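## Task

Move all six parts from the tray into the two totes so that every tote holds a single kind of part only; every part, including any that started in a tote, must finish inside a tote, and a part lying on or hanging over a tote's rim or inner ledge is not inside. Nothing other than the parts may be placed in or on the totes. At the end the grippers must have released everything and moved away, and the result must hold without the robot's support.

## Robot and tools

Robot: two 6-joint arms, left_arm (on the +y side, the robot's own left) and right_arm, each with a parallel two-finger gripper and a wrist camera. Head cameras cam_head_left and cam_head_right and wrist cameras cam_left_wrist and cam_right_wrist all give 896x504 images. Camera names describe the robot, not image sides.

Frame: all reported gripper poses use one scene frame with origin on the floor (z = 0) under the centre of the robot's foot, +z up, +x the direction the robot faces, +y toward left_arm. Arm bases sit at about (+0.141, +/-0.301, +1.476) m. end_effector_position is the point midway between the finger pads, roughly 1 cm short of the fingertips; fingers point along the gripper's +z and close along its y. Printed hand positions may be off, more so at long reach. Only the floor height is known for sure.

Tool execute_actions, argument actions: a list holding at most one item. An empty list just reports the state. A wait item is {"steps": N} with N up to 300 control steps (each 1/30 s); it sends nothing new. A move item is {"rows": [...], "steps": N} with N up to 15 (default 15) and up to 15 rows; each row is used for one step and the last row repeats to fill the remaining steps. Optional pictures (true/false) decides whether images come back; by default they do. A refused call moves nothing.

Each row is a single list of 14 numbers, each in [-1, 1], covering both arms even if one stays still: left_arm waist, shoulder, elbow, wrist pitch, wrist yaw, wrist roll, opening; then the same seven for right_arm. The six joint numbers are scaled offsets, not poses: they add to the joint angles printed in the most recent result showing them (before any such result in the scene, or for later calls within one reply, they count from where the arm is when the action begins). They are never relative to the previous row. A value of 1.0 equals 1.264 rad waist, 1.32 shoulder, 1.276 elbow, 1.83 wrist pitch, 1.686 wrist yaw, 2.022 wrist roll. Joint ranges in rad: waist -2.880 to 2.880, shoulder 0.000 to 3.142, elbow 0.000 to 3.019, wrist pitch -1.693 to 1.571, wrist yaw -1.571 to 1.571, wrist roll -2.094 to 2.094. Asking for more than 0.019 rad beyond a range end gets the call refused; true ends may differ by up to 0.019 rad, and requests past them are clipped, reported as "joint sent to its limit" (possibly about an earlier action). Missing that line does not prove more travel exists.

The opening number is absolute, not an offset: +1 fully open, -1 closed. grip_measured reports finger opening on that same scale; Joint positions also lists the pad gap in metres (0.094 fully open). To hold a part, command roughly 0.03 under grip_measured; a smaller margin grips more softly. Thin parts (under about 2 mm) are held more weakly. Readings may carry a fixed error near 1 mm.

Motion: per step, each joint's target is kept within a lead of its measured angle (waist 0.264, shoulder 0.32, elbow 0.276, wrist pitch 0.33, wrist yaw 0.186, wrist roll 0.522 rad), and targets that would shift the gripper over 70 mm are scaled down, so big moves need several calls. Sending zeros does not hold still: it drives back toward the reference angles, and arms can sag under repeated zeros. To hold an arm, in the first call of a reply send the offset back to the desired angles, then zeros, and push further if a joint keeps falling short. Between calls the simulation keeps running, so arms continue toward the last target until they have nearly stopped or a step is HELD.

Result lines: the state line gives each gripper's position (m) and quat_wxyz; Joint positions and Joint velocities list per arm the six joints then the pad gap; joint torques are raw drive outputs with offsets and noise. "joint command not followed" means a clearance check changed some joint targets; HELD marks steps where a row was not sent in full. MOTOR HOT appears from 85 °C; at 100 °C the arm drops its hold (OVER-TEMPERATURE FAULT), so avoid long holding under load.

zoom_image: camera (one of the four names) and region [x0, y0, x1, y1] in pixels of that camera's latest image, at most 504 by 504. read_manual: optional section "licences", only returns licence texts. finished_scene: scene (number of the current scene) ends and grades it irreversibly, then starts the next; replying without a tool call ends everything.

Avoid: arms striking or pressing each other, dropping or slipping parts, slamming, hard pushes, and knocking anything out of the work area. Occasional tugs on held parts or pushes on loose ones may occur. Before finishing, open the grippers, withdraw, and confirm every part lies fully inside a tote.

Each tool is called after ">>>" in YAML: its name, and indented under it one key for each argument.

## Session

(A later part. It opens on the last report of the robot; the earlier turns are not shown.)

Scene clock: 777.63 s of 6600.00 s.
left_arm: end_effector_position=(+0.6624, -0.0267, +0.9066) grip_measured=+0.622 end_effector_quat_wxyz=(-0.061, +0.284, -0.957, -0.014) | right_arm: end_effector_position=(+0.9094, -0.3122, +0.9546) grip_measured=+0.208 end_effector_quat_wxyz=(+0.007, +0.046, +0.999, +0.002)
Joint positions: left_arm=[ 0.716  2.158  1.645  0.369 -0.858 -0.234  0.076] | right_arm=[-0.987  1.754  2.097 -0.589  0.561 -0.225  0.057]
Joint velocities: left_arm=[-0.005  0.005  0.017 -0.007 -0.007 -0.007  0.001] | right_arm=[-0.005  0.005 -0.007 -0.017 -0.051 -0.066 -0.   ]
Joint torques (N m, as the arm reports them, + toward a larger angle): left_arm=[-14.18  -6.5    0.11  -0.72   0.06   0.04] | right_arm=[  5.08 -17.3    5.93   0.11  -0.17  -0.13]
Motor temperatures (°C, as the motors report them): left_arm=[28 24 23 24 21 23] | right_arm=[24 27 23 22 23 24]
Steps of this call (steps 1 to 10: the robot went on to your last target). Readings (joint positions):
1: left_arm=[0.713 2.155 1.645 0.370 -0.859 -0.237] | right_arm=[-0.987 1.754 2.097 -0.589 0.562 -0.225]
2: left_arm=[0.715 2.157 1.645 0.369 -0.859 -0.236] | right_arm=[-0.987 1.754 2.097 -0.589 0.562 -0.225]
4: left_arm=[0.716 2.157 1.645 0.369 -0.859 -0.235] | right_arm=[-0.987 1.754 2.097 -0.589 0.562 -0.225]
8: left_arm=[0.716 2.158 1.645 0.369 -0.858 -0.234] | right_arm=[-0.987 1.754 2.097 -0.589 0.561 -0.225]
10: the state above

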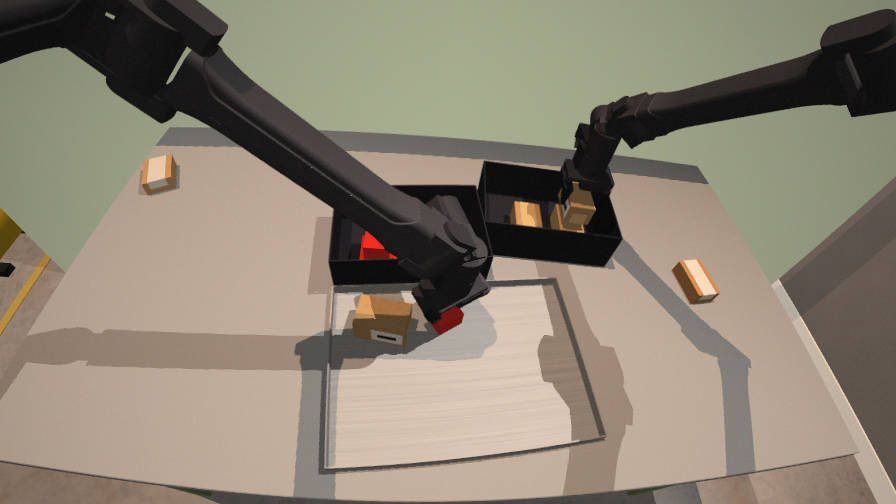

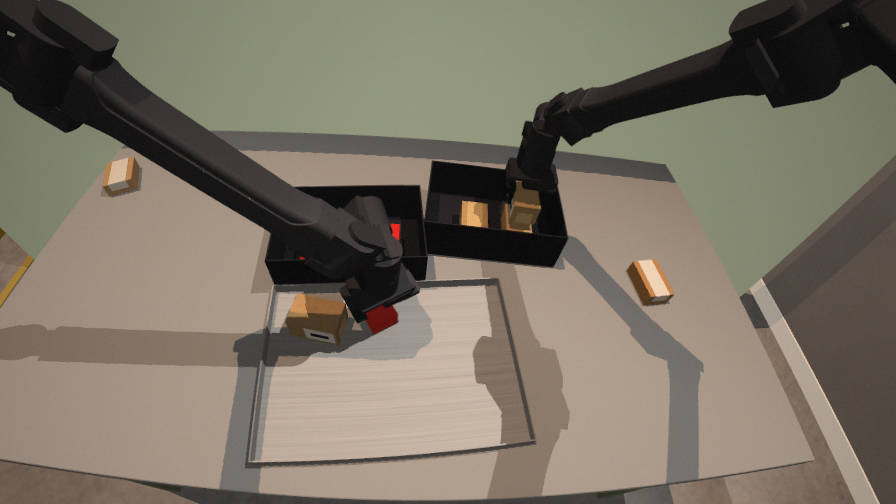

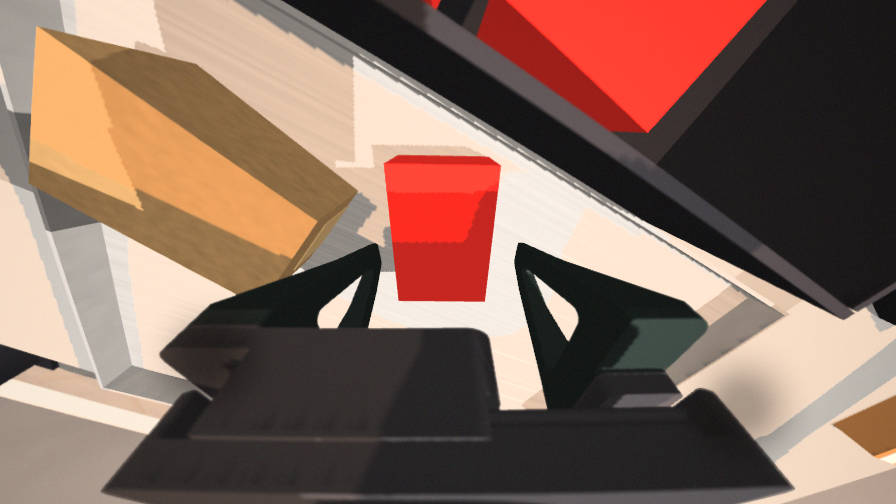

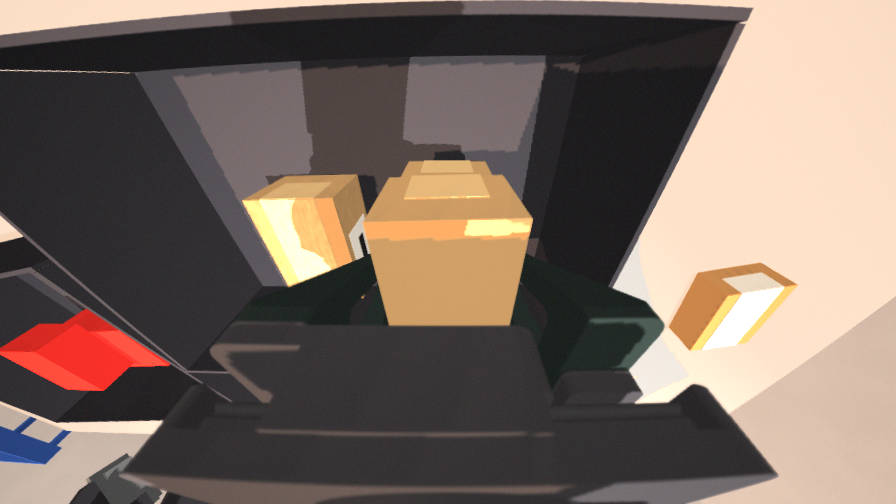

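>>> execute_actions:
  actions:
    - {"rows":[[0.006,0.003,0.003,0.002,0.001,0.001,0.62,-0.008,0.002,0.016,0,0,0,0.17],[0.01,0.007,0.007,0.004,0.002,0.002,0.62,-0.014,0.004,0.016,0,0,0,0.17],[0.013,0.012,0.011,0.006,0.004,0.003,0.62,-0.019,0.006,0.016,0,0,0,0.17],[0.016,0.018,0.016,0.008,0.005,0.004,0.62,-0.023,0.008,0.016,0,0,0,0.17],[0.018,0.024,0.021,0.010,0.007,0.005,0.62,-0.026,0.010,0.016,0,0,0,0.17],[0.020,0.030,0.026,0.011,0.008,0.006,0.62,-0.028,0.012,0.016,0,0,0,0.17],[0.022,0.035,0.031,0.012,0.009,0.006,0.62,-0.028,0.014,0.016,0,0,0,0.17],[0.023,0.040,0.035,0.013,0.010,0.007,0.62,-0.028,0.015,0.016,0,0,0,0.17],[0.024,0.043,0.038,0.014,0.011,0.007,0.62,-0.028,0.015,0.016,0,0,0,0.17],[0.024,0.0455,0.041,0.014,0.012,0.007,0.62,-0.028,0.015,0.016,0,0,0,0.17]],"steps":15}
  pictures: false

>>> execute_actions:
  actions:
    - {"steps":8}

Scene clock: 790.70 s of 6600.00 s.
left_arm: end_effector_position=(+0.6506, -0.0417, +0.8896) grip_measured=+0.622 end_effector_quat_wxyz=(-0.059, +0.282, -0.957, -0.009) | right_arm: end_effector_position=(+0.9023, -0.3245, +0.9453) grip_measured=+0.208 end_effector_quat_wxyz=(+0.001, +0.048, +0.999, -0.008)
Joint positions: left_arm=[ 0.723  2.215  1.692  0.374 -0.84  -0.233  0.076] | right_arm=[-1.01   1.758  2.097 -0.589  0.561 -0.225  0.057]
Joint velocities: left_arm=[ 0.015  0.063 -0.012 -0.002  0.037  0.037  0.001] | right_arm=[ 0.005  0.005  0.012  0.007 -0.051  0.022  0.   ]
Joint torques (N m, as the arm reports them, + toward a larger angle): left_arm=[-13.72  -6.98   0.08   0.88   0.08   0.01] | right_arm=[  5.19 -16.21   5.48   0.47   0.12  -0.08]
Motor temperatures (°C, as the motors report them): left_arm=[28 24 23 24 21 23] | right_arm=[24 27 23 22 23 24]
Steps of this call (steps 1 to 15: the robot went on to your last target; steps 16 to 90: nothing new was sent; then 9.57 s passed at rest; steps 91 to 105: all 15 steps of this action). Readings (joint positions):
91: left_arm=[0.716 2.158 1.645 0.369 -0.858 -0.233] | right_arm=[-0.987 1.754 2.097 -0.589 0.561 -0.225]
92: left_arm=[0.716 2.158 1.645 0.369 -0.858 -0.233] | right_arm=[-0.987 1.754 2.097 -0.589 0.561 -0.225]
94: left_arm=[0.716 2.160 1.649 0.369 -0.854 -0.233] | right_arm=[-0.988 1.754 2.097 -0.589 0.561 -0.225]
98: left_arm=[0.717 2.181 1.677 0.370 -0.845 -0.233] | right_arm=[-0.998 1.754 2.097 -0.589 0.561 -0.225]
105: the state above

Scene clock: 790.97 s of 6600.00 s.
left_arm: end_effector_position=(+0.6469, -0.0425, +0.8878) grip_measured=+0.622 end_effector_quat_wxyz=(-0.057, +0.281, -0.958, -0.010) | right_arm: end_effector_position=(+0.9016, -0.3238, +0.9445) grip_measured=+0.208 end_effector_quat_wxyz=(+0.000, +0.047, +0.999, -0.008)
Joint positions: left_arm=[ 0.725  2.22   1.692  0.374 -0.84  -0.233  0.076] | right_arm=[-1.01   1.76   2.097 -0.589  0.561 -0.225  0.057]
Joint velocities: left_arm=[ 0.005  0.005 -0.017 -0.007  0.037 -0.022 -0.   ] | right_arm=[-0.005 -0.005 -0.027 -0.002 -0.007  0.022 -0.001]
Joint torques (N m, as the arm reports them, + toward a larger angle): left_arm=[-13.7   -6.73   0.     0.81   0.08   0.01] | right_arm=[  4.78 -16.17   5.48   0.42   0.04  -0.07]
Motor temperatures (°C, as the motors report them): left_arm=[28 24 23 24 21 23] | right_arm=[24 27 23 22 23 24]
Steps of this call (steps 1 to 8: the robot went on to your last target). Readings (joint positions):
1: left_arm=[0.724 2.218 1.692 0.374 -0.840 -0.233] | right_arm=[-1.010 1.759 2.097 -0.589 0.561 -0.225]
2: left_arm=[0.725 2.219 1.692 0.374 -0.840 -0.233] | right_arm=[-1.010 1.759 2.097 -0.589 0.561 -0.225]
4: left_arm=[0.725 2.220 1.692 0.374 -0.840 -0.233] | right_arm=[-1.010 1.759 2.097 -0.589 0.561 -0.225]
8: the state above

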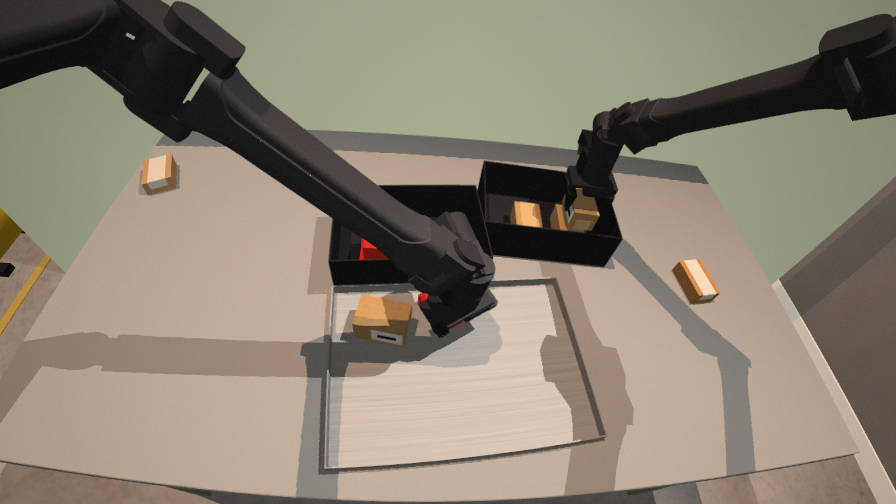

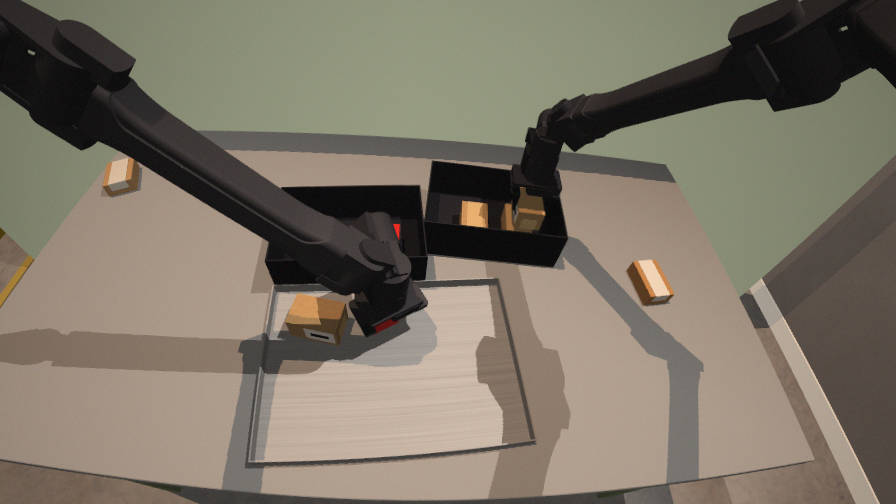

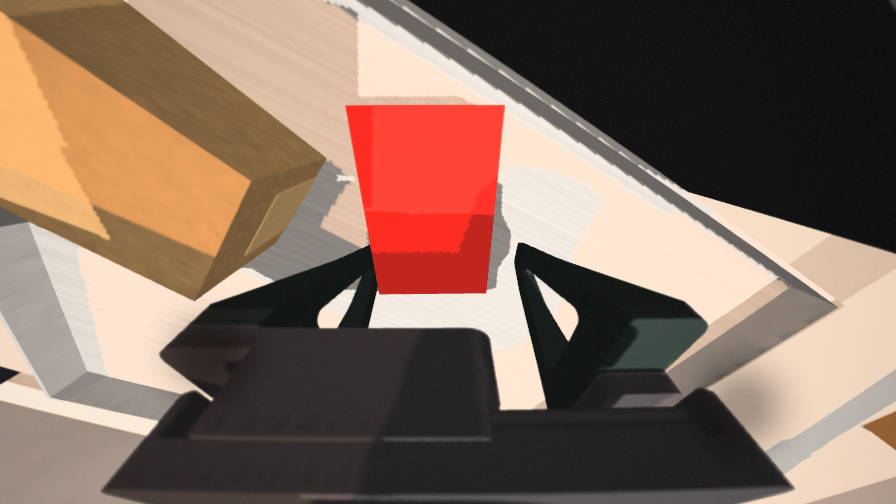

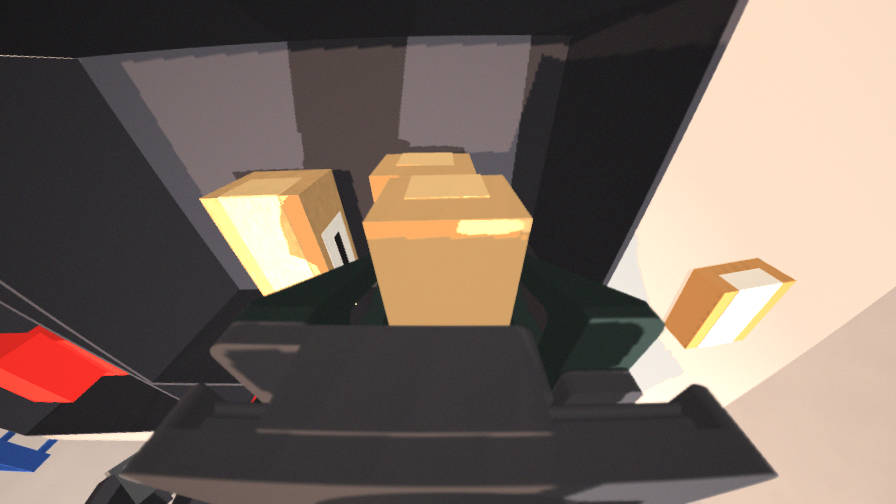

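>>> execute_actions:
  actions:
    - {"rows":[[0.01,0,0,0,0,0,0.62,0.012,0,0,0,0,0,0.17],[0.018,0,0,0,0,0,0.62,0.02,0,0,0,0,0,0.17],[0.024,0,0,0,0,0,0.62,0.027,0,0,0,0,0,0.17],[0.028,0,0,0,0,0,0.62,0.032,0,0,0,0,0,0.17],[0.028,0,0,0,0,0,0.62,0.036,0,0,0,0,0,0.17],[0.028,0,0,0,0,0,0.62,0.037,0,0,0,0,0,0.17],[0.028,0,0,0,0,0,0.62,0.037,0,0,0,0,0,0.17],[0.028,0,0,0,0,0,0.55,0.037,0,0,0,0,0,0.17],[0.028,0,0,0,0,0,0.45,0.037,0,0,0,0,0,0.17],[0.028,0,0,0,0,0,0.35,0.037,0,0,0,0,0,0.17],[0.028,0,0,0,0,0,0.25,0.037,0,0,0,0,0,0.17],[0.028,0,0,0,0,0,0.15,0.037,0,0,0,0,0,0.17],[0.028,0,0,0,0,0,0.08,0.037,0,0,0,0,0,0.17]],"steps":15}
  pictures: false

>>> execute_actions:
  actions:
    - {"steps":8}

Scene clock: 798.63 s of 6600.00 s.
left_arm: end_effector_position=(+0.6441, -0.0325, +0.8796) grip_measured=+0.093 end_effector_quat_wxyz=(-0.056, +0.282, -0.958, -0.017) | right_arm: end_effector_position=(+0.9059, -0.3120, +0.9503) grip_measured=+0.208 end_effector_quat_wxyz=(+0.004, +0.045, +0.999, +0.000)
Joint positions: left_arm=[ 0.741  2.22   1.692  0.374 -0.84  -0.233  0.051] | right_arm=[-0.991  1.76   2.097 -0.589  0.561 -0.225  0.057]
Joint velocities: left_arm=[-0.005  0.005  0.002 -0.002  0.007  0.022 -0.001] | right_arm=[-0.005 -0.015 -0.002 -0.037 -0.022 -0.125 -0.001]
Joint torques (N m, as the arm reports them, + toward a larger angle): left_arm=[-13.65  -6.68  -0.47  -0.03  -0.03  -0.13] | right_arm=[  8.11 -17.32   3.95   0.48   0.04  -0.07]
Motor temperatures (°C, as the motors report them): left_arm=[28 24 23 24 21 23] | right_arm=[24 27 23 22 23 24]
Steps of this call (steps 1 to 15: the robot went on to your last target; steps 16 to 90: nothing new was sent; then 4.17 s passed at rest; steps 91 to 105: all 15 steps of this action). Readings (joint positions):
91: left_arm=[0.725 2.220 1.692 0.374 -0.840 -0.233] | right_arm=[-1.010 1.760 2.097 -0.589 0.561 -0.225]
92: left_arm=[0.725 2.220 1.692 0.374 -0.840 -0.233] | right_arm=[-1.010 1.760 2.097 -0.589 0.561 -0.225]
94: left_arm=[0.726 2.220 1.692 0.374 -0.840 -0.233] | right_arm=[-1.009 1.760 2.097 -0.589 0.561 -0.225]
98: left_arm=[0.733 2.220 1.692 0.374 -0.840 -0.233] | right_arm=[-1.003 1.760 2.097 -0.589 0.561 -0.225]
105: the state above

Scene clock: 798.90 s of 6600.00 s.
left_arm: end_effector_position=(+0.6441, -0.0325, +0.8796) grip_measured=+0.093 end_effector_quat_wxyz=(-0.056, +0.282, -0.958, -0.017) | right_arm: end_effector_position=(+0.9059, -0.3120, +0.9503) grip_measured=+0.208 end_effector_quat_wxyz=(+0.004, +0.045, +0.999, +0.000)
Joint positions: left_arm=[ 0.741  2.22   1.692  0.374 -0.84  -0.233  0.051] | right_arm=[-0.991  1.76   2.097 -0.589  0.561 -0.225  0.057]
Joint velocities: left_arm=[-0.015 -0.005 -0.012  0.007  0.051  0.007  0.   ] | right_arm=[-0.005 -0.005 -0.012 -0.002  0.007 -0.081  0.001]
Joint torques (N m, as the arm reports them, + toward a larger angle): left_arm=[-13.73  -6.67  -0.46   0.    -0.04  -0.13] | right_arm=[  8.01 -17.18   3.97   0.49   0.06  -0.07]
Motor temperatures (°C, as the motors report them): left_arm=[28 24 23 24 21 23] | right_arm=[24 27 23 22 23 24]
Steps of this call (steps 1 to 8: the robot went on to your last target). Readings (joint positions):
1: left_arm=[0.741 2.220 1.692 0.374 -0.840 -0.233] | right_arm=[-0.991 1.760 2.097 -0.589 0.561 -0.225]
2: left_arm=[0.741 2.220 1.692 0.374 -0.840 -0.233] | right_arm=[-0.991 1.760 2.097 -0.589 0.561 -0.225]
4: left_arm=[0.741 2.220 1.692 0.374 -0.840 -0.233] | right_arm=[-0.991 1.760 2.097 -0.589 0.561 -0.225]
8: the state above

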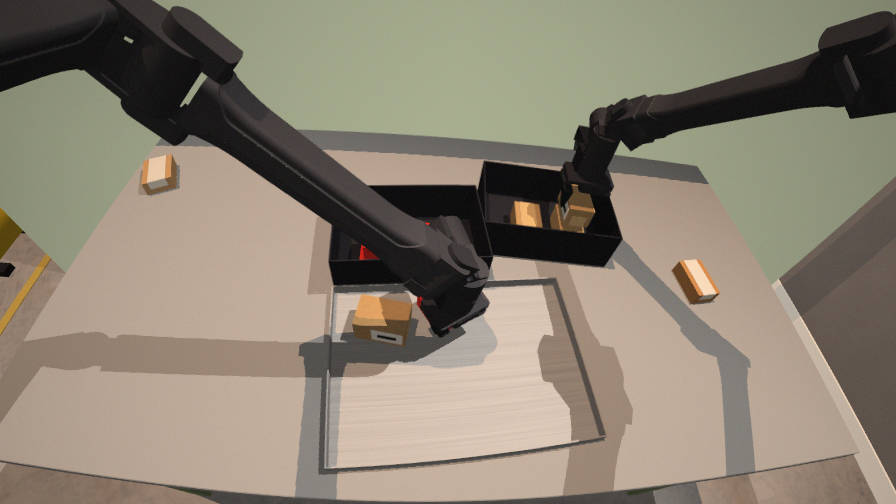

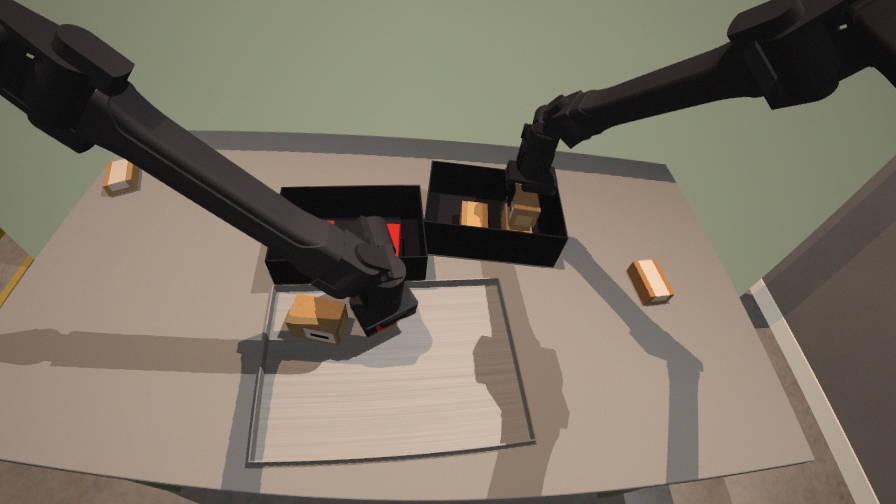

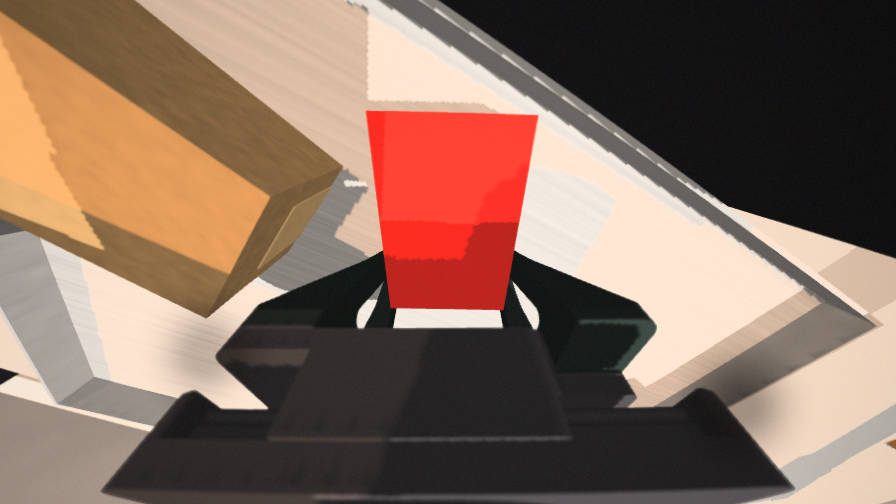

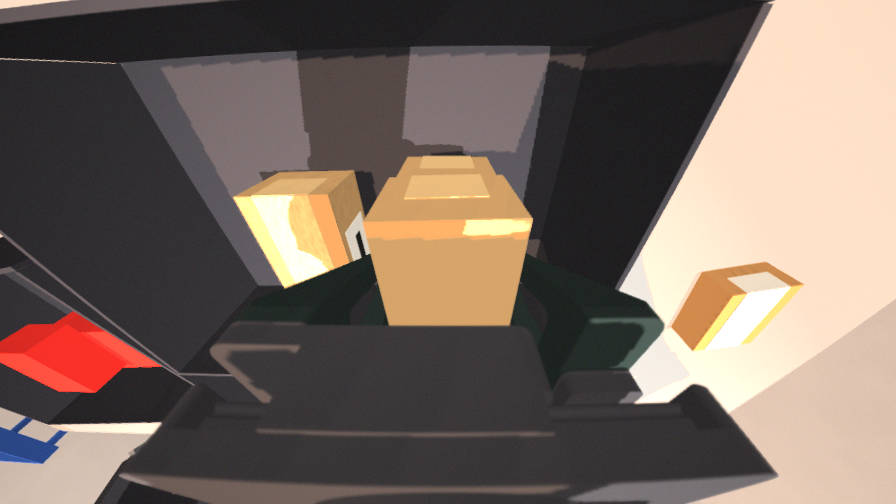

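>>> execute_actions:
  actions:
    - {"rows":[[-0.02,0,0,0,0,0,0.05,0,0.006,0,0,0,0,0.17],[-0.03,-0.003,-0.004,0,-0.002,0,0.05,0,0.012,0,0,0,0,0.17],[-0.038,-0.009,-0.012,0,-0.005,-0.001,0.05,0,0.017,0,0,0,0,0.17],[-0.047,-0.018,-0.023,0,-0.009,-0.002,0.05,0,0.019,0,0,0,0,0.17],[-0.057,-0.030,-0.038,0,-0.014,-0.003,0.05,0,0.019,0,0,0,0,0.17],[-0.068,-0.044,-0.056,0,-0.02,-0.004,0.05,0,0.019,0,0,0,0,0.17],[-0.08,-0.06,-0.077,0,-0.028,-0.006,0.05,0,0.019,0,0,0,0,0.17],[-0.093,-0.078,-0.100,0,-0.036,-0.008,0.05,0,0.019,0,0,0,0,0.17],[-0.107,-0.098,-0.126,0,-0.045,-0.01,0.05,0,0.019,0,0,0,0,0.17],[-0.121,-0.119,-0.153,0,-0.054,-0.012,0.05,0,0.019,0,0,0,0,0.17],[-0.134,-0.140,-0.180,0,-0.064,-0.014,0.05,0,0.019,0,0,0,0,0.17],[-0.146,-0.161,-0.206,0,-0.073,-0.016,0.05,0,0.019,0,0,0,0,0.17],[-0.156,-0.180,-0.231,0,-0.082,-0.018,0.05,0,0.019,0,0,0,0,0.17],[-0.163,-0.197,-0.252,0,-0.09,-0.019,0.05,0,0.019,0,0,0,0,0.17],[-0.168,-0.209,-0.268,0,-0.095,-0.02,0.05,0,0.019,0,0,0,0,0.17]],"steps":15}
  pictures: false

>>> execute_actions:
  actions:
    - {"steps":12}

Scene clock: 814.20 s of 6600.00 s.
left_arm: end_effector_position=(+0.6262, -0.0335, +0.9853) grip_measured=+0.080 end_effector_quat_wxyz=(-0.038, +0.247, -0.968, -0.029) | right_arm: end_effector_position=(+0.8998, -0.3056, +0.9436) grip_measured=+0.208 end_effector_quat_wxyz=(-0.002, +0.042, +0.999, +0.002)
Joint positions: left_arm=[ 0.621  2.044  1.431  0.374 -0.979 -0.241  0.051] | right_arm=[-0.991  1.773  2.097 -0.589  0.561 -0.225  0.057]
Joint velocities: left_arm=[-0.542 -0.767 -0.916  0.007 -0.388 -0.066 -0.001] | right_arm=[ 0.005  0.005 -0.002  0.007  0.007 -0.022  0.   ]
Joint torques (N m, as the arm reports them, + toward a larger angle): left_arm=[-17.59  -8.31  -1.13  -0.08  -0.13  -0.29] | right_arm=[  6.23 -16.11   3.87   0.43   0.05  -0.08]
Motor temperatures (°C, as the motors report them): left_arm=[28 24 23 24 21 23] | right_arm=[25 27 22 22 23 24]
Steps of this call (steps 1 to 15: the robot went on to your last target; steps 16 to 90: nothing new was sent; then 11.80 s passed at rest; steps 91 to 105: all 15 steps of this action). Readings (joint positions):
91: left_arm=[0.741 2.220 1.692 0.374 -0.840 -0.233] | right_arm=[-0.991 1.760 2.097 -0.589 0.561 -0.225]
92: left_arm=[0.741 2.220 1.692 0.374 -0.840 -0.233] | right_arm=[-0.991 1.760 2.097 -0.589 0.561 -0.225]
94: left_arm=[0.739 2.220 1.690 0.374 -0.848 -0.233] | right_arm=[-0.991 1.760 2.097 -0.589 0.561 -0.225]
98: left_arm=[0.720 2.184 1.627 0.374 -0.885 -0.233] | right_arm=[-0.991 1.765 2.097 -0.589 0.561 -0.225]
105: the state above

Scene clock: 814.60 s of 6600.00 s.
left_arm: end_effector_position=(+0.6598, -0.0414, +1.0561) grip_measured=+0.080 end_effector_quat_wxyz=(+0.057, -0.262, +0.963, -0.007) | right_arm: end_effector_position=(+0.8998, -0.3056, +0.9436) grip_measured=+0.208 end_effector_quat_wxyz=(-0.002, +0.042, +0.999, +0.002)
Joint positions: left_arm=[ 0.528  1.933  1.355  0.374 -0.999 -0.257  0.051] | right_arm=[-0.991  1.773  2.097 -0.589  0.561 -0.225  0.057]
Joint velocities: left_arm=[-0.005  0.054 -0.002 -0.017 -0.022 -0.022 -0.   ] | right_arm=[-0.005 -0.005 -0.002  0.007 -0.007  0.051  0.   ]
Joint torques (N m, as the arm reports them, + toward a larger angle): left_arm=[-14.7   -5.5   -0.42  -0.09  -0.05  -0.31] | right_arm=[  6.24 -16.46   3.71   0.44   0.05  -0.08]
Motor temperatures (°C, as the motors report them): left_arm=[28 24 23 24 21 23] | right_arm=[25 27 22 22 23 24]
Steps of this call (steps 1 to 12: the robot went on to your last target). Readings (joint positions):
1: left_arm=[0.602 2.018 1.401 0.374 -0.989 -0.244] | right_arm=[-0.991 1.773 2.097 -0.589 0.561 -0.225]
2: left_arm=[0.585 1.993 1.375 0.374 -0.996 -0.247] | right_arm=[-0.991 1.773 2.097 -0.589 0.561 -0.225]
4: left_arm=[0.553 1.958 1.353 0.374 -0.999 -0.251] | right_arm=[-0.991 1.773 2.097 -0.589 0.561 -0.225]
8: left_arm=[0.527 1.930 1.355 0.374 -0.999 -0.254] | right_arm=[-0.991 1.773 2.097 -0.589 0.561 -0.225]
12: the state above

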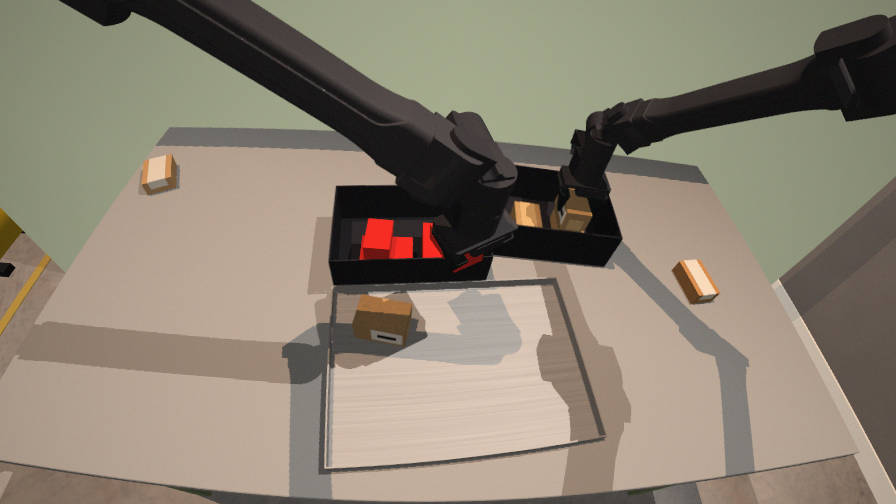

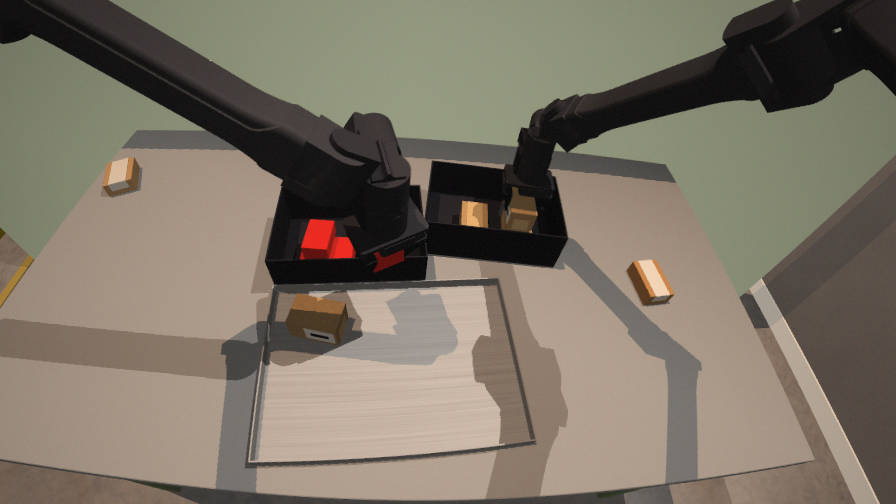

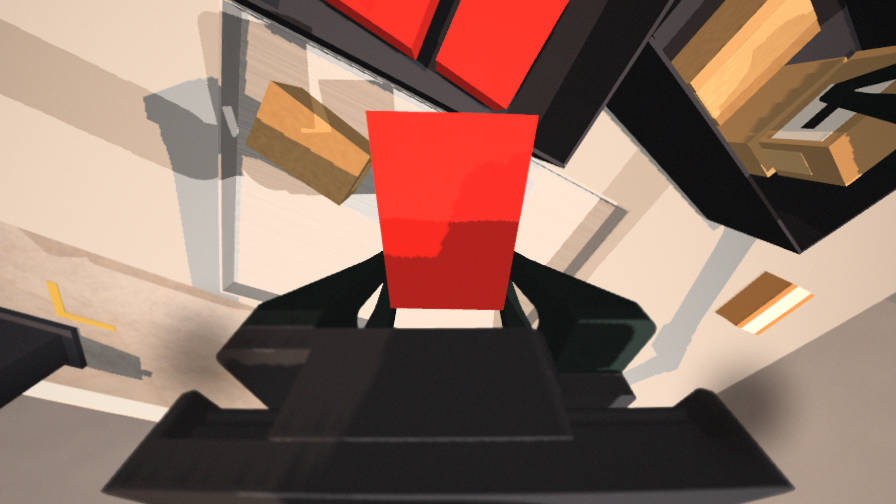

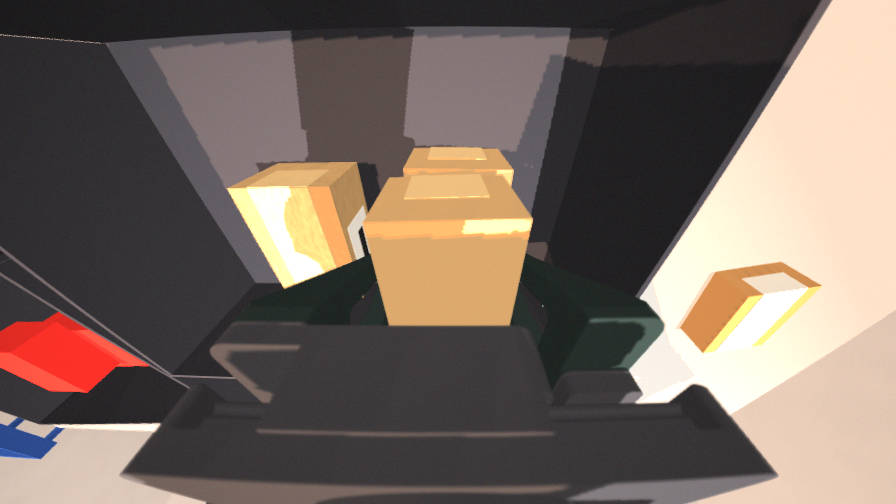

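>>> execute_actions:
  actions:
    - {"rows":[[0,0.002,0.015,-0.008,0.001,0.01,0.05,0,0,0,0,0,0,0.3],[0,0.006,0.04,-0.022,0.004,0.025,0.05,0,0,0,0,0,0,0.45],[0,0.011,0.07,-0.039,0.007,0.043,0.05,0,0,0,0,0,0,0.6],[0,0.016,0.103,-0.057,0.011,0.063,0.05,0,0,0,0,0,0,0.75],[0.003,0.022,0.138,-0.076,0.015,0.085,0.05,0.01,0,0,0,0,0,0.85],[0.008,0.028,0.174,-0.096,0.019,0.107,0.05,0.02,0,0,0,0,0,0.85],[0.014,0.034,0.21,-0.116,0.023,0.129,0.05,0.028,-0.005,-0.006,0.001,0.002,0,0.85],[0.021,0.04,0.245,-0.135,0.027,0.151,0.05,0.035,-0.015,-0.017,0.002,0.005,0.001,0.85],[0.029,0.045,0.278,-0.153,0.030,0.171,0.05,0.042,-0.03,-0.034,0.004,0.009,0.001,0.85],[0.037,0.05,0.308,-0.17,0.033,0.19,0.05,0.05,-0.05,-0.056,0.007,0.015,0.002,0.85],[0.045,0.054,0.335,-0.185,0.036,0.206,0.05,0.059,-0.074,-0.083,0.010,0.023,0.003,0.85],[0.052,0.057,0.357,-0.197,0.038,0.219,0.05,0.068,-0.099,-0.111,0.014,0.031,0.005,0.85],[0.057,0.059,0.373,-0.206,0.039,0.229,0.05,0.076,-0.124,-0.139,0.018,0.038,0.006,0.85],[0.061,0.06,0.382,-0.211,0.04,0.235,0.05,0.082,-0.148,-0.166,0.021,0.046,0.007,0.85],[0.063,0.061,0.387,-0.214,0.04,0.238,0.05,0.087,-0.168,-0.189,0.024,0.052,0.008,0.85]],"steps":15}
  pictures: false

>>> execute_actions:
  actions:
    - {"steps":20}

Scene clock: 822.40 s of 6600.00 s.
left_arm: end_effector_position=(+0.8156, -0.0362, +1.0243) grip_measured=+0.080 end_effector_quat_wxyz=(+0.072, -0.102, +0.992, -0.010) | right_arm: end_effector_position=(+0.8655, -0.2839, +0.9777) grip_measured=+0.848 end_effector_quat_wxyz=(-0.028, +0.017, +0.999, -0.001)
Joint positions: left_arm=[ 0.563  2.009  1.83   0.027 -0.933  0.113  0.051] | right_arm=[-0.939  1.676  1.914 -0.573  0.631 -0.222  0.087]
Joint velocities: left_arm=[ 0.278 -0.063  0.545 -0.33   0.007  0.696  0.001] | right_arm=[ 0.347 -0.64  -0.886  0.085  0.256 -0.007  0.   ]
Joint torques (N m, as the arm reports them, + toward a larger angle): left_arm=[-14.38  -7.63   0.47  -0.89   0.11   0.01] | right_arm=[  8.29 -21.07   3.82   1.27   0.25  -0.04]
Motor temperatures (°C, as the motors report them): left_arm=[28 24 23 24 21 23] | right_arm=[24 27 22 22 23 24]
Steps of this call (steps 1 to 30: the robot went on to your last target; steps 31 to 90: nothing new was sent; then 4.30 s passed at rest; steps 91 to 105: all 15 steps of this action). Readings (joint positions):
91: left_arm=[0.528 1.941 1.356 0.374 -0.999 -0.257] | right_arm=[-0.991 1.773 2.097 -0.589 0.561 -0.225]
92: left_arm=[0.528 1.942 1.361 0.369 -0.998 -0.252] | right_arm=[-0.991 1.773 2.097 -0.589 0.561 -0.225]
94: left_arm=[0.528 1.950 1.398 0.332 -0.991 -0.225] | right_arm=[-0.991 1.773 2.097 -0.589 0.561 -0.225]
98: left_arm=[0.528 1.988 1.567 0.207 -0.962 -0.112] | right_arm=[-0.990 1.773 2.095 -0.589 0.563 -0.225]
105: the state above

Scene clock: 823.07 s of 6600.00 s.
left_arm: end_effector_position=(+0.8149, -0.0103, +0.9979) grip_measured=+0.080 end_effector_quat_wxyz=(+0.061, -0.055, +0.996, +0.013) | right_arm: end_effector_position=(+0.9004, -0.3031, +1.0419) grip_measured=+0.848 end_effector_quat_wxyz=(+0.014, +0.040, +0.999, +0.005)
Joint positions: left_arm=[ 0.609  2.013  1.853 -0.001 -0.933  0.208  0.051] | right_arm=[-0.89   1.553  1.857 -0.553  0.646 -0.216  0.087]
Joint velocities: left_arm=[-0.005 -0.005 -0.012 -0.007 -0.022  0.007  0.001] | right_arm=[ 0.005  0.005  0.017  0.002 -0.007 -0.037  0.001]
Joint torques (N m, as the arm reports them, + toward a larger angle): left_arm=[-16.16  -8.72   1.41  -0.72   0.09   0.02] | right_arm=[  7.23 -15.96   3.64   0.8    0.2   -0.01]
Motor temperatures (°C, as the motors report them): left_arm=[28 24 23 24 21 23] | right_arm=[24 27 22 22 23 24]
Steps of this call (steps 1 to 20: the robot went on to your last target). Readings (joint positions):
1: left_arm=[0.573 2.006 1.845 0.019 -0.933 0.132] | right_arm=[-0.927 1.656 1.888 -0.572 0.637 -0.221]
2: left_arm=[0.581 2.002 1.853 0.014 -0.933 0.148] | right_arm=[-0.917 1.637 1.869 -0.571 0.640 -0.221]
4: left_arm=[0.597 1.996 1.856 0.009 -0.933 0.169] | right_arm=[-0.899 1.609 1.857 -0.568 0.642 -0.219]
8: left_arm=[0.609 1.999 1.856 0.002 -0.933 0.192] | right_arm=[-0.890 1.567 1.857 -0.555 0.644 -0.217]
20: the state above

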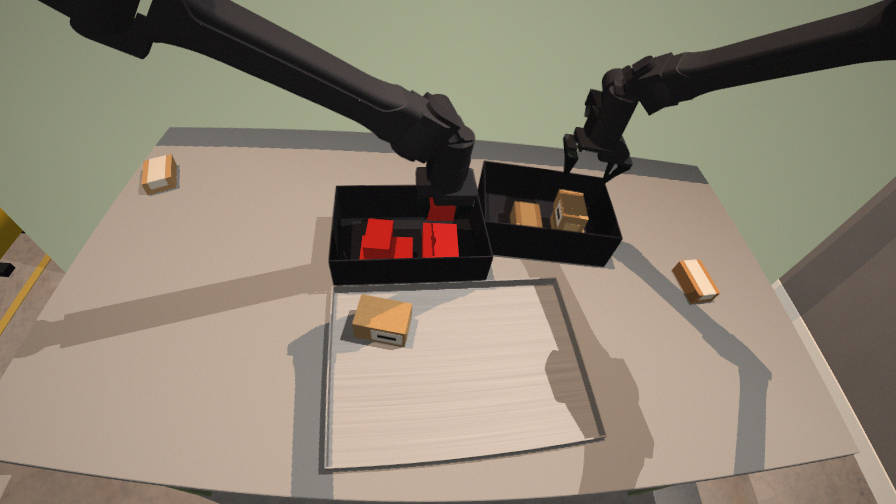

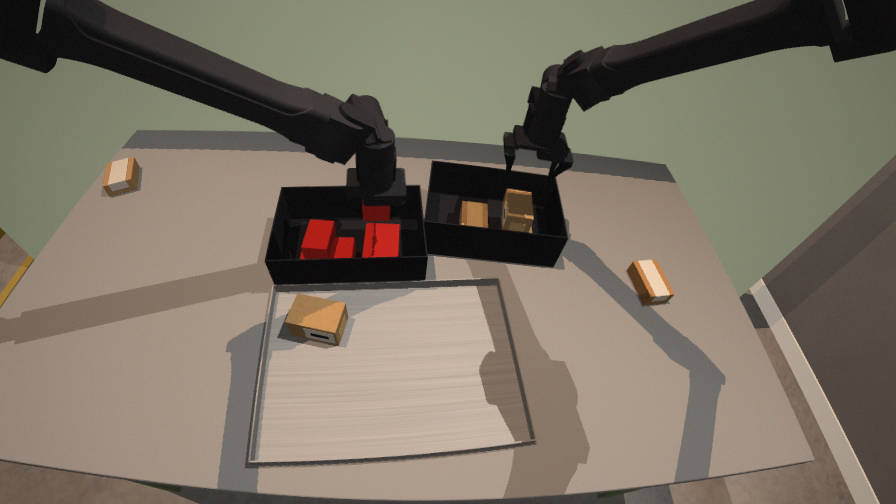

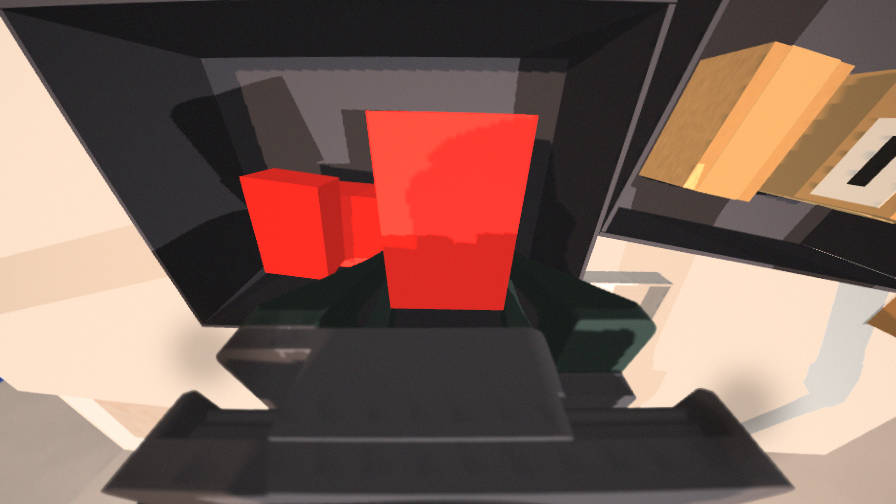

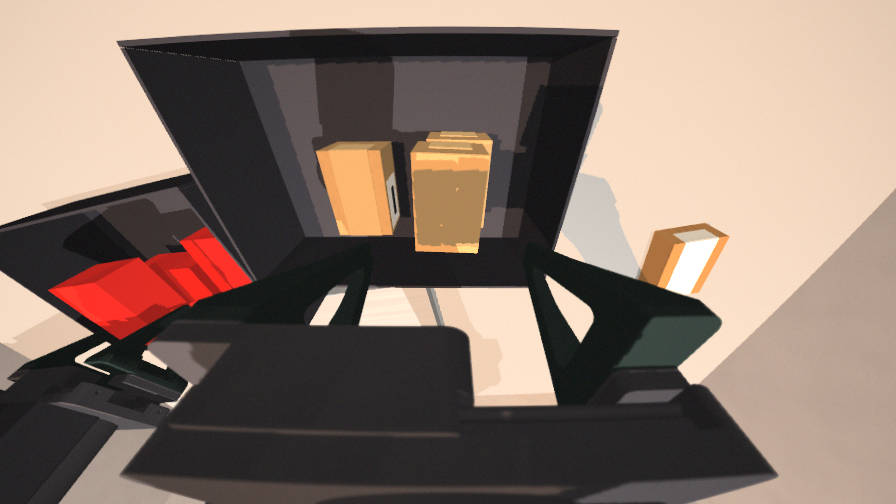

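>>> execute_actions:
  actions:
    - {"rows":[[0.006,0.002,0.001,0.003,0.001,0,0.05,0.02,0,-0.03,0.02,0.004,0.03,0.85],[0.011,0.006,0.003,0.006,0.003,0,0.05,0.035,0.003,-0.07,0.05,0.009,0.08,0.85],[0.015,0.011,0.006,0.009,0.005,0.001,0.05,0.048,0.007,-0.12,0.085,0.016,0.14,0.85],[0.019,0.017,0.010,0.012,0.008,0.001,0.05,0.06,0.012,-0.18,0.125,0.024,0.21,0.85],[0.023,0.024,0.014,0.015,0.011,0.002,0.05,0.072,0.017,-0.24,0.168,0.032,0.29,0.85],[0.026,0.031,0.018,0.018,0.015,0.002,0.05,0.083,0.023,-0.30,0.212,0.04,0.37,0.85],[0.029,0.038,0.022,0.021,0.018,0.003,0.05,0.093,0.029,-0.36,0.255,0.048,0.45,0.85],[0.032,0.045,0.026,0.024,0.021,0.003,0.05,0.102,0.035,-0.42,0.297,0.056,0.53,0.85],[0.034,0.051,0.030,0.027,0.024,0.004,0.05,0.11,0.04,-0.475,0.336,0.063,0.61,0.85],[0.036,0.056,0.033,0.030,0.026,0.004,0.05,0.116,0.045,-0.525,0.37,0.07,0.68,0.85],[0.037,0.061,0.036,0.032,0.028,0.005,0.05,0.121,0.049,-0.567,0.40,0.076,0.74,0.85],[0.038,0.064,0.038,0.034,0.030,0.005,0.05,0.125,0.053,-0.60,0.424,0.08,0.785,0.85],[0.039,0.066,0.039,0.035,0.031,0.005,0.05,0.127,0.055,-0.625,0.441,0.084,0.82,0.85],[0.039,0.068,0.040,0.036,0.032,0.005,0.05,0.129,0.057,-0.64,0.452,0.086,0.84,0.85],[0.039,0.068,0.040,0.036,0.032,0.005,0.05,0.129,0.058,-0.649,0.457,0.087,0.85,0.85]],"steps":15}
  pictures: false

>>> execute_actions:
  actions:
    - {"steps":25}

Scene clock: 839.97 s of 6600.00 s.
left_arm: end_effector_position=(+0.7909, -0.0308, +0.9596) grip_measured=+0.080 end_effector_quat_wxyz=(+0.061, -0.054, +0.997, +0.003) | right_arm: end_effector_position=(+0.7143, -0.1772, +1.0122) grip_measured=+0.848 end_effector_quat_wxyz=(+0.021, +0.344, +0.939, -0.010)
Joint positions: left_arm=[ 0.641  2.096  1.891  0.041 -0.882  0.209  0.051] | right_arm=[-0.81   1.577  1.281  0.052  0.762  0.418  0.087]
Joint velocities: left_arm=[ 0.093  0.2   -0.002  0.002 -0.022  0.066  0.   ] | right_arm=[ 0.2    0.181 -1.326  1.258  0.154  1.341 -0.   ]
Joint torques (N m, as the arm reports them, + toward a larger angle): left_arm=[-15.58  -8.83   2.55   0.98   0.15  -0.03] | right_arm=[ 8.11 -8.73 -0.16  0.33  0.45 -0.03]
Motor temperatures (°C, as the motors report them): left_arm=[29 24 23 24 21 23] | right_arm=[24 27 22 22 23 24]
Steps of this call (steps 1 to 15: the robot went on to your last target; steps 16 to 90: nothing new was sent; then 13.40 s passed at rest; steps 91 to 105: all 15 steps of this action). Readings (joint positions):
91: left_arm=[0.609 2.013 1.853 -0.001 -0.933 0.209] | right_arm=[-0.890 1.553 1.852 -0.547 0.646 -0.208]
92: left_arm=[0.609 2.014 1.853 -0.001 -0.932 0.209] | right_arm=[-0.889 1.551 1.837 -0.525 0.651 -0.184]
94: left_arm=[0.609 2.015 1.853 -0.001 -0.926 0.209] | right_arm=[-0.882 1.541 1.770 -0.443 0.670 -0.093]
98: left_arm=[0.615 2.035 1.869 0.013 -0.904 0.209] | right_arm=[-0.858 1.541 1.600 -0.282 0.701 0.098]
105: the state above

Scene clock: 840.80 s of 6600.00 s.
left_arm: end_effector_position=(+0.7786, -0.0363, +0.9502) grip_measured=+0.080 end_effector_quat_wxyz=(+0.055, -0.049, +0.997, +0.005) | right_arm: end_effector_position=(+0.5863, -0.1092, +1.0290) grip_measured=+0.848 end_effector_quat_wxyz=(-0.014, +0.745, +0.666, -0.002)
Joint positions: left_arm=[ 0.647  2.117  1.893  0.044 -0.881  0.209  0.051] | right_arm=[-0.745  1.649  1.024  0.273  0.787  1.487  0.087]
Joint velocities: left_arm=[-0.005 -0.015  0.012 -0.017  0.037  0.022  0.   ] | right_arm=[-0.005 -0.015  0.002  0.012 -0.066  0.007  0.   ]
Joint torques (N m, as the arm reports them, + toward a larger angle): left_arm=[-15.59  -9.28   2.28   0.85   0.13  -0.04] | right_arm=[ 8.   -9.16 -0.68  0.74  0.37 -0.01]
Motor temperatures (°C, as the motors report them): left_arm=[29 24 23 24 21 23] | right_arm=[24 27 22 22 23 24]
Steps of this call (steps 1 to 25: the robot went on to your last target). Readings (joint positions):
1: left_arm=[0.643 2.102 1.891 0.041 -0.882 0.209] | right_arm=[-0.803 1.583 1.234 0.091 0.767 0.469]
2: left_arm=[0.645 2.108 1.891 0.041 -0.882 0.209] | right_arm=[-0.796 1.590 1.188 0.128 0.772 0.529]
4: left_arm=[0.647 2.115 1.891 0.041 -0.882 0.209] | right_arm=[-0.781 1.606 1.099 0.201 0.783 0.698]
8: left_arm=[0.647 2.117 1.891 0.041 -0.881 0.209] | right_arm=[-0.751 1.645 1.015 0.249 0.787 1.090]
25: the state above

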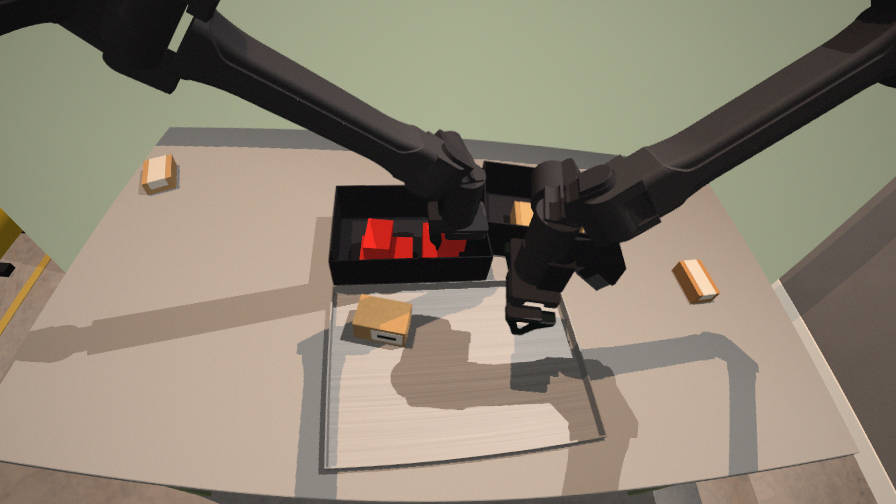

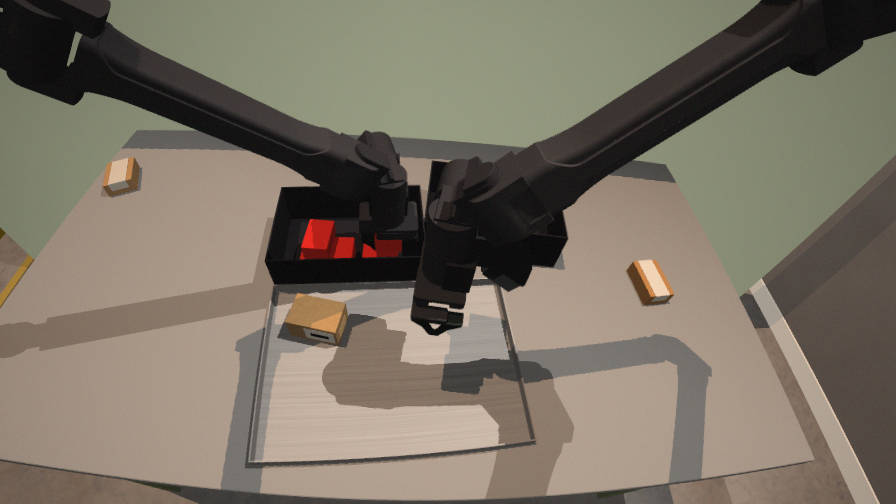

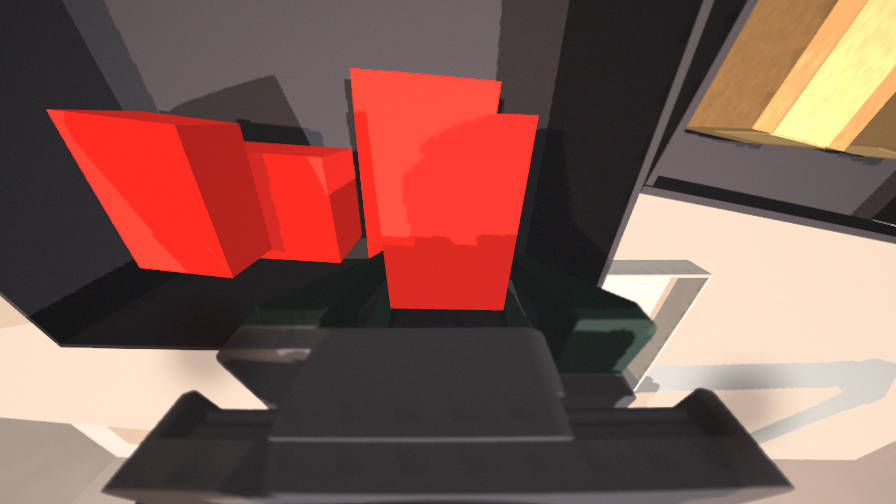

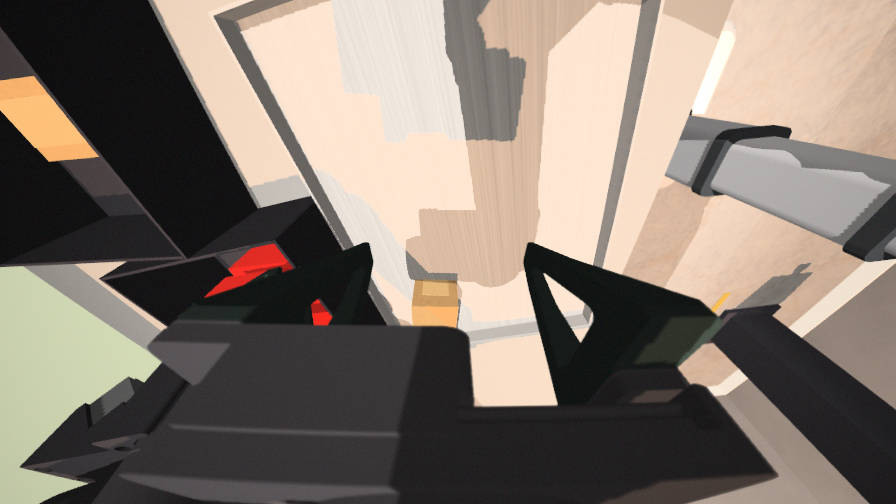

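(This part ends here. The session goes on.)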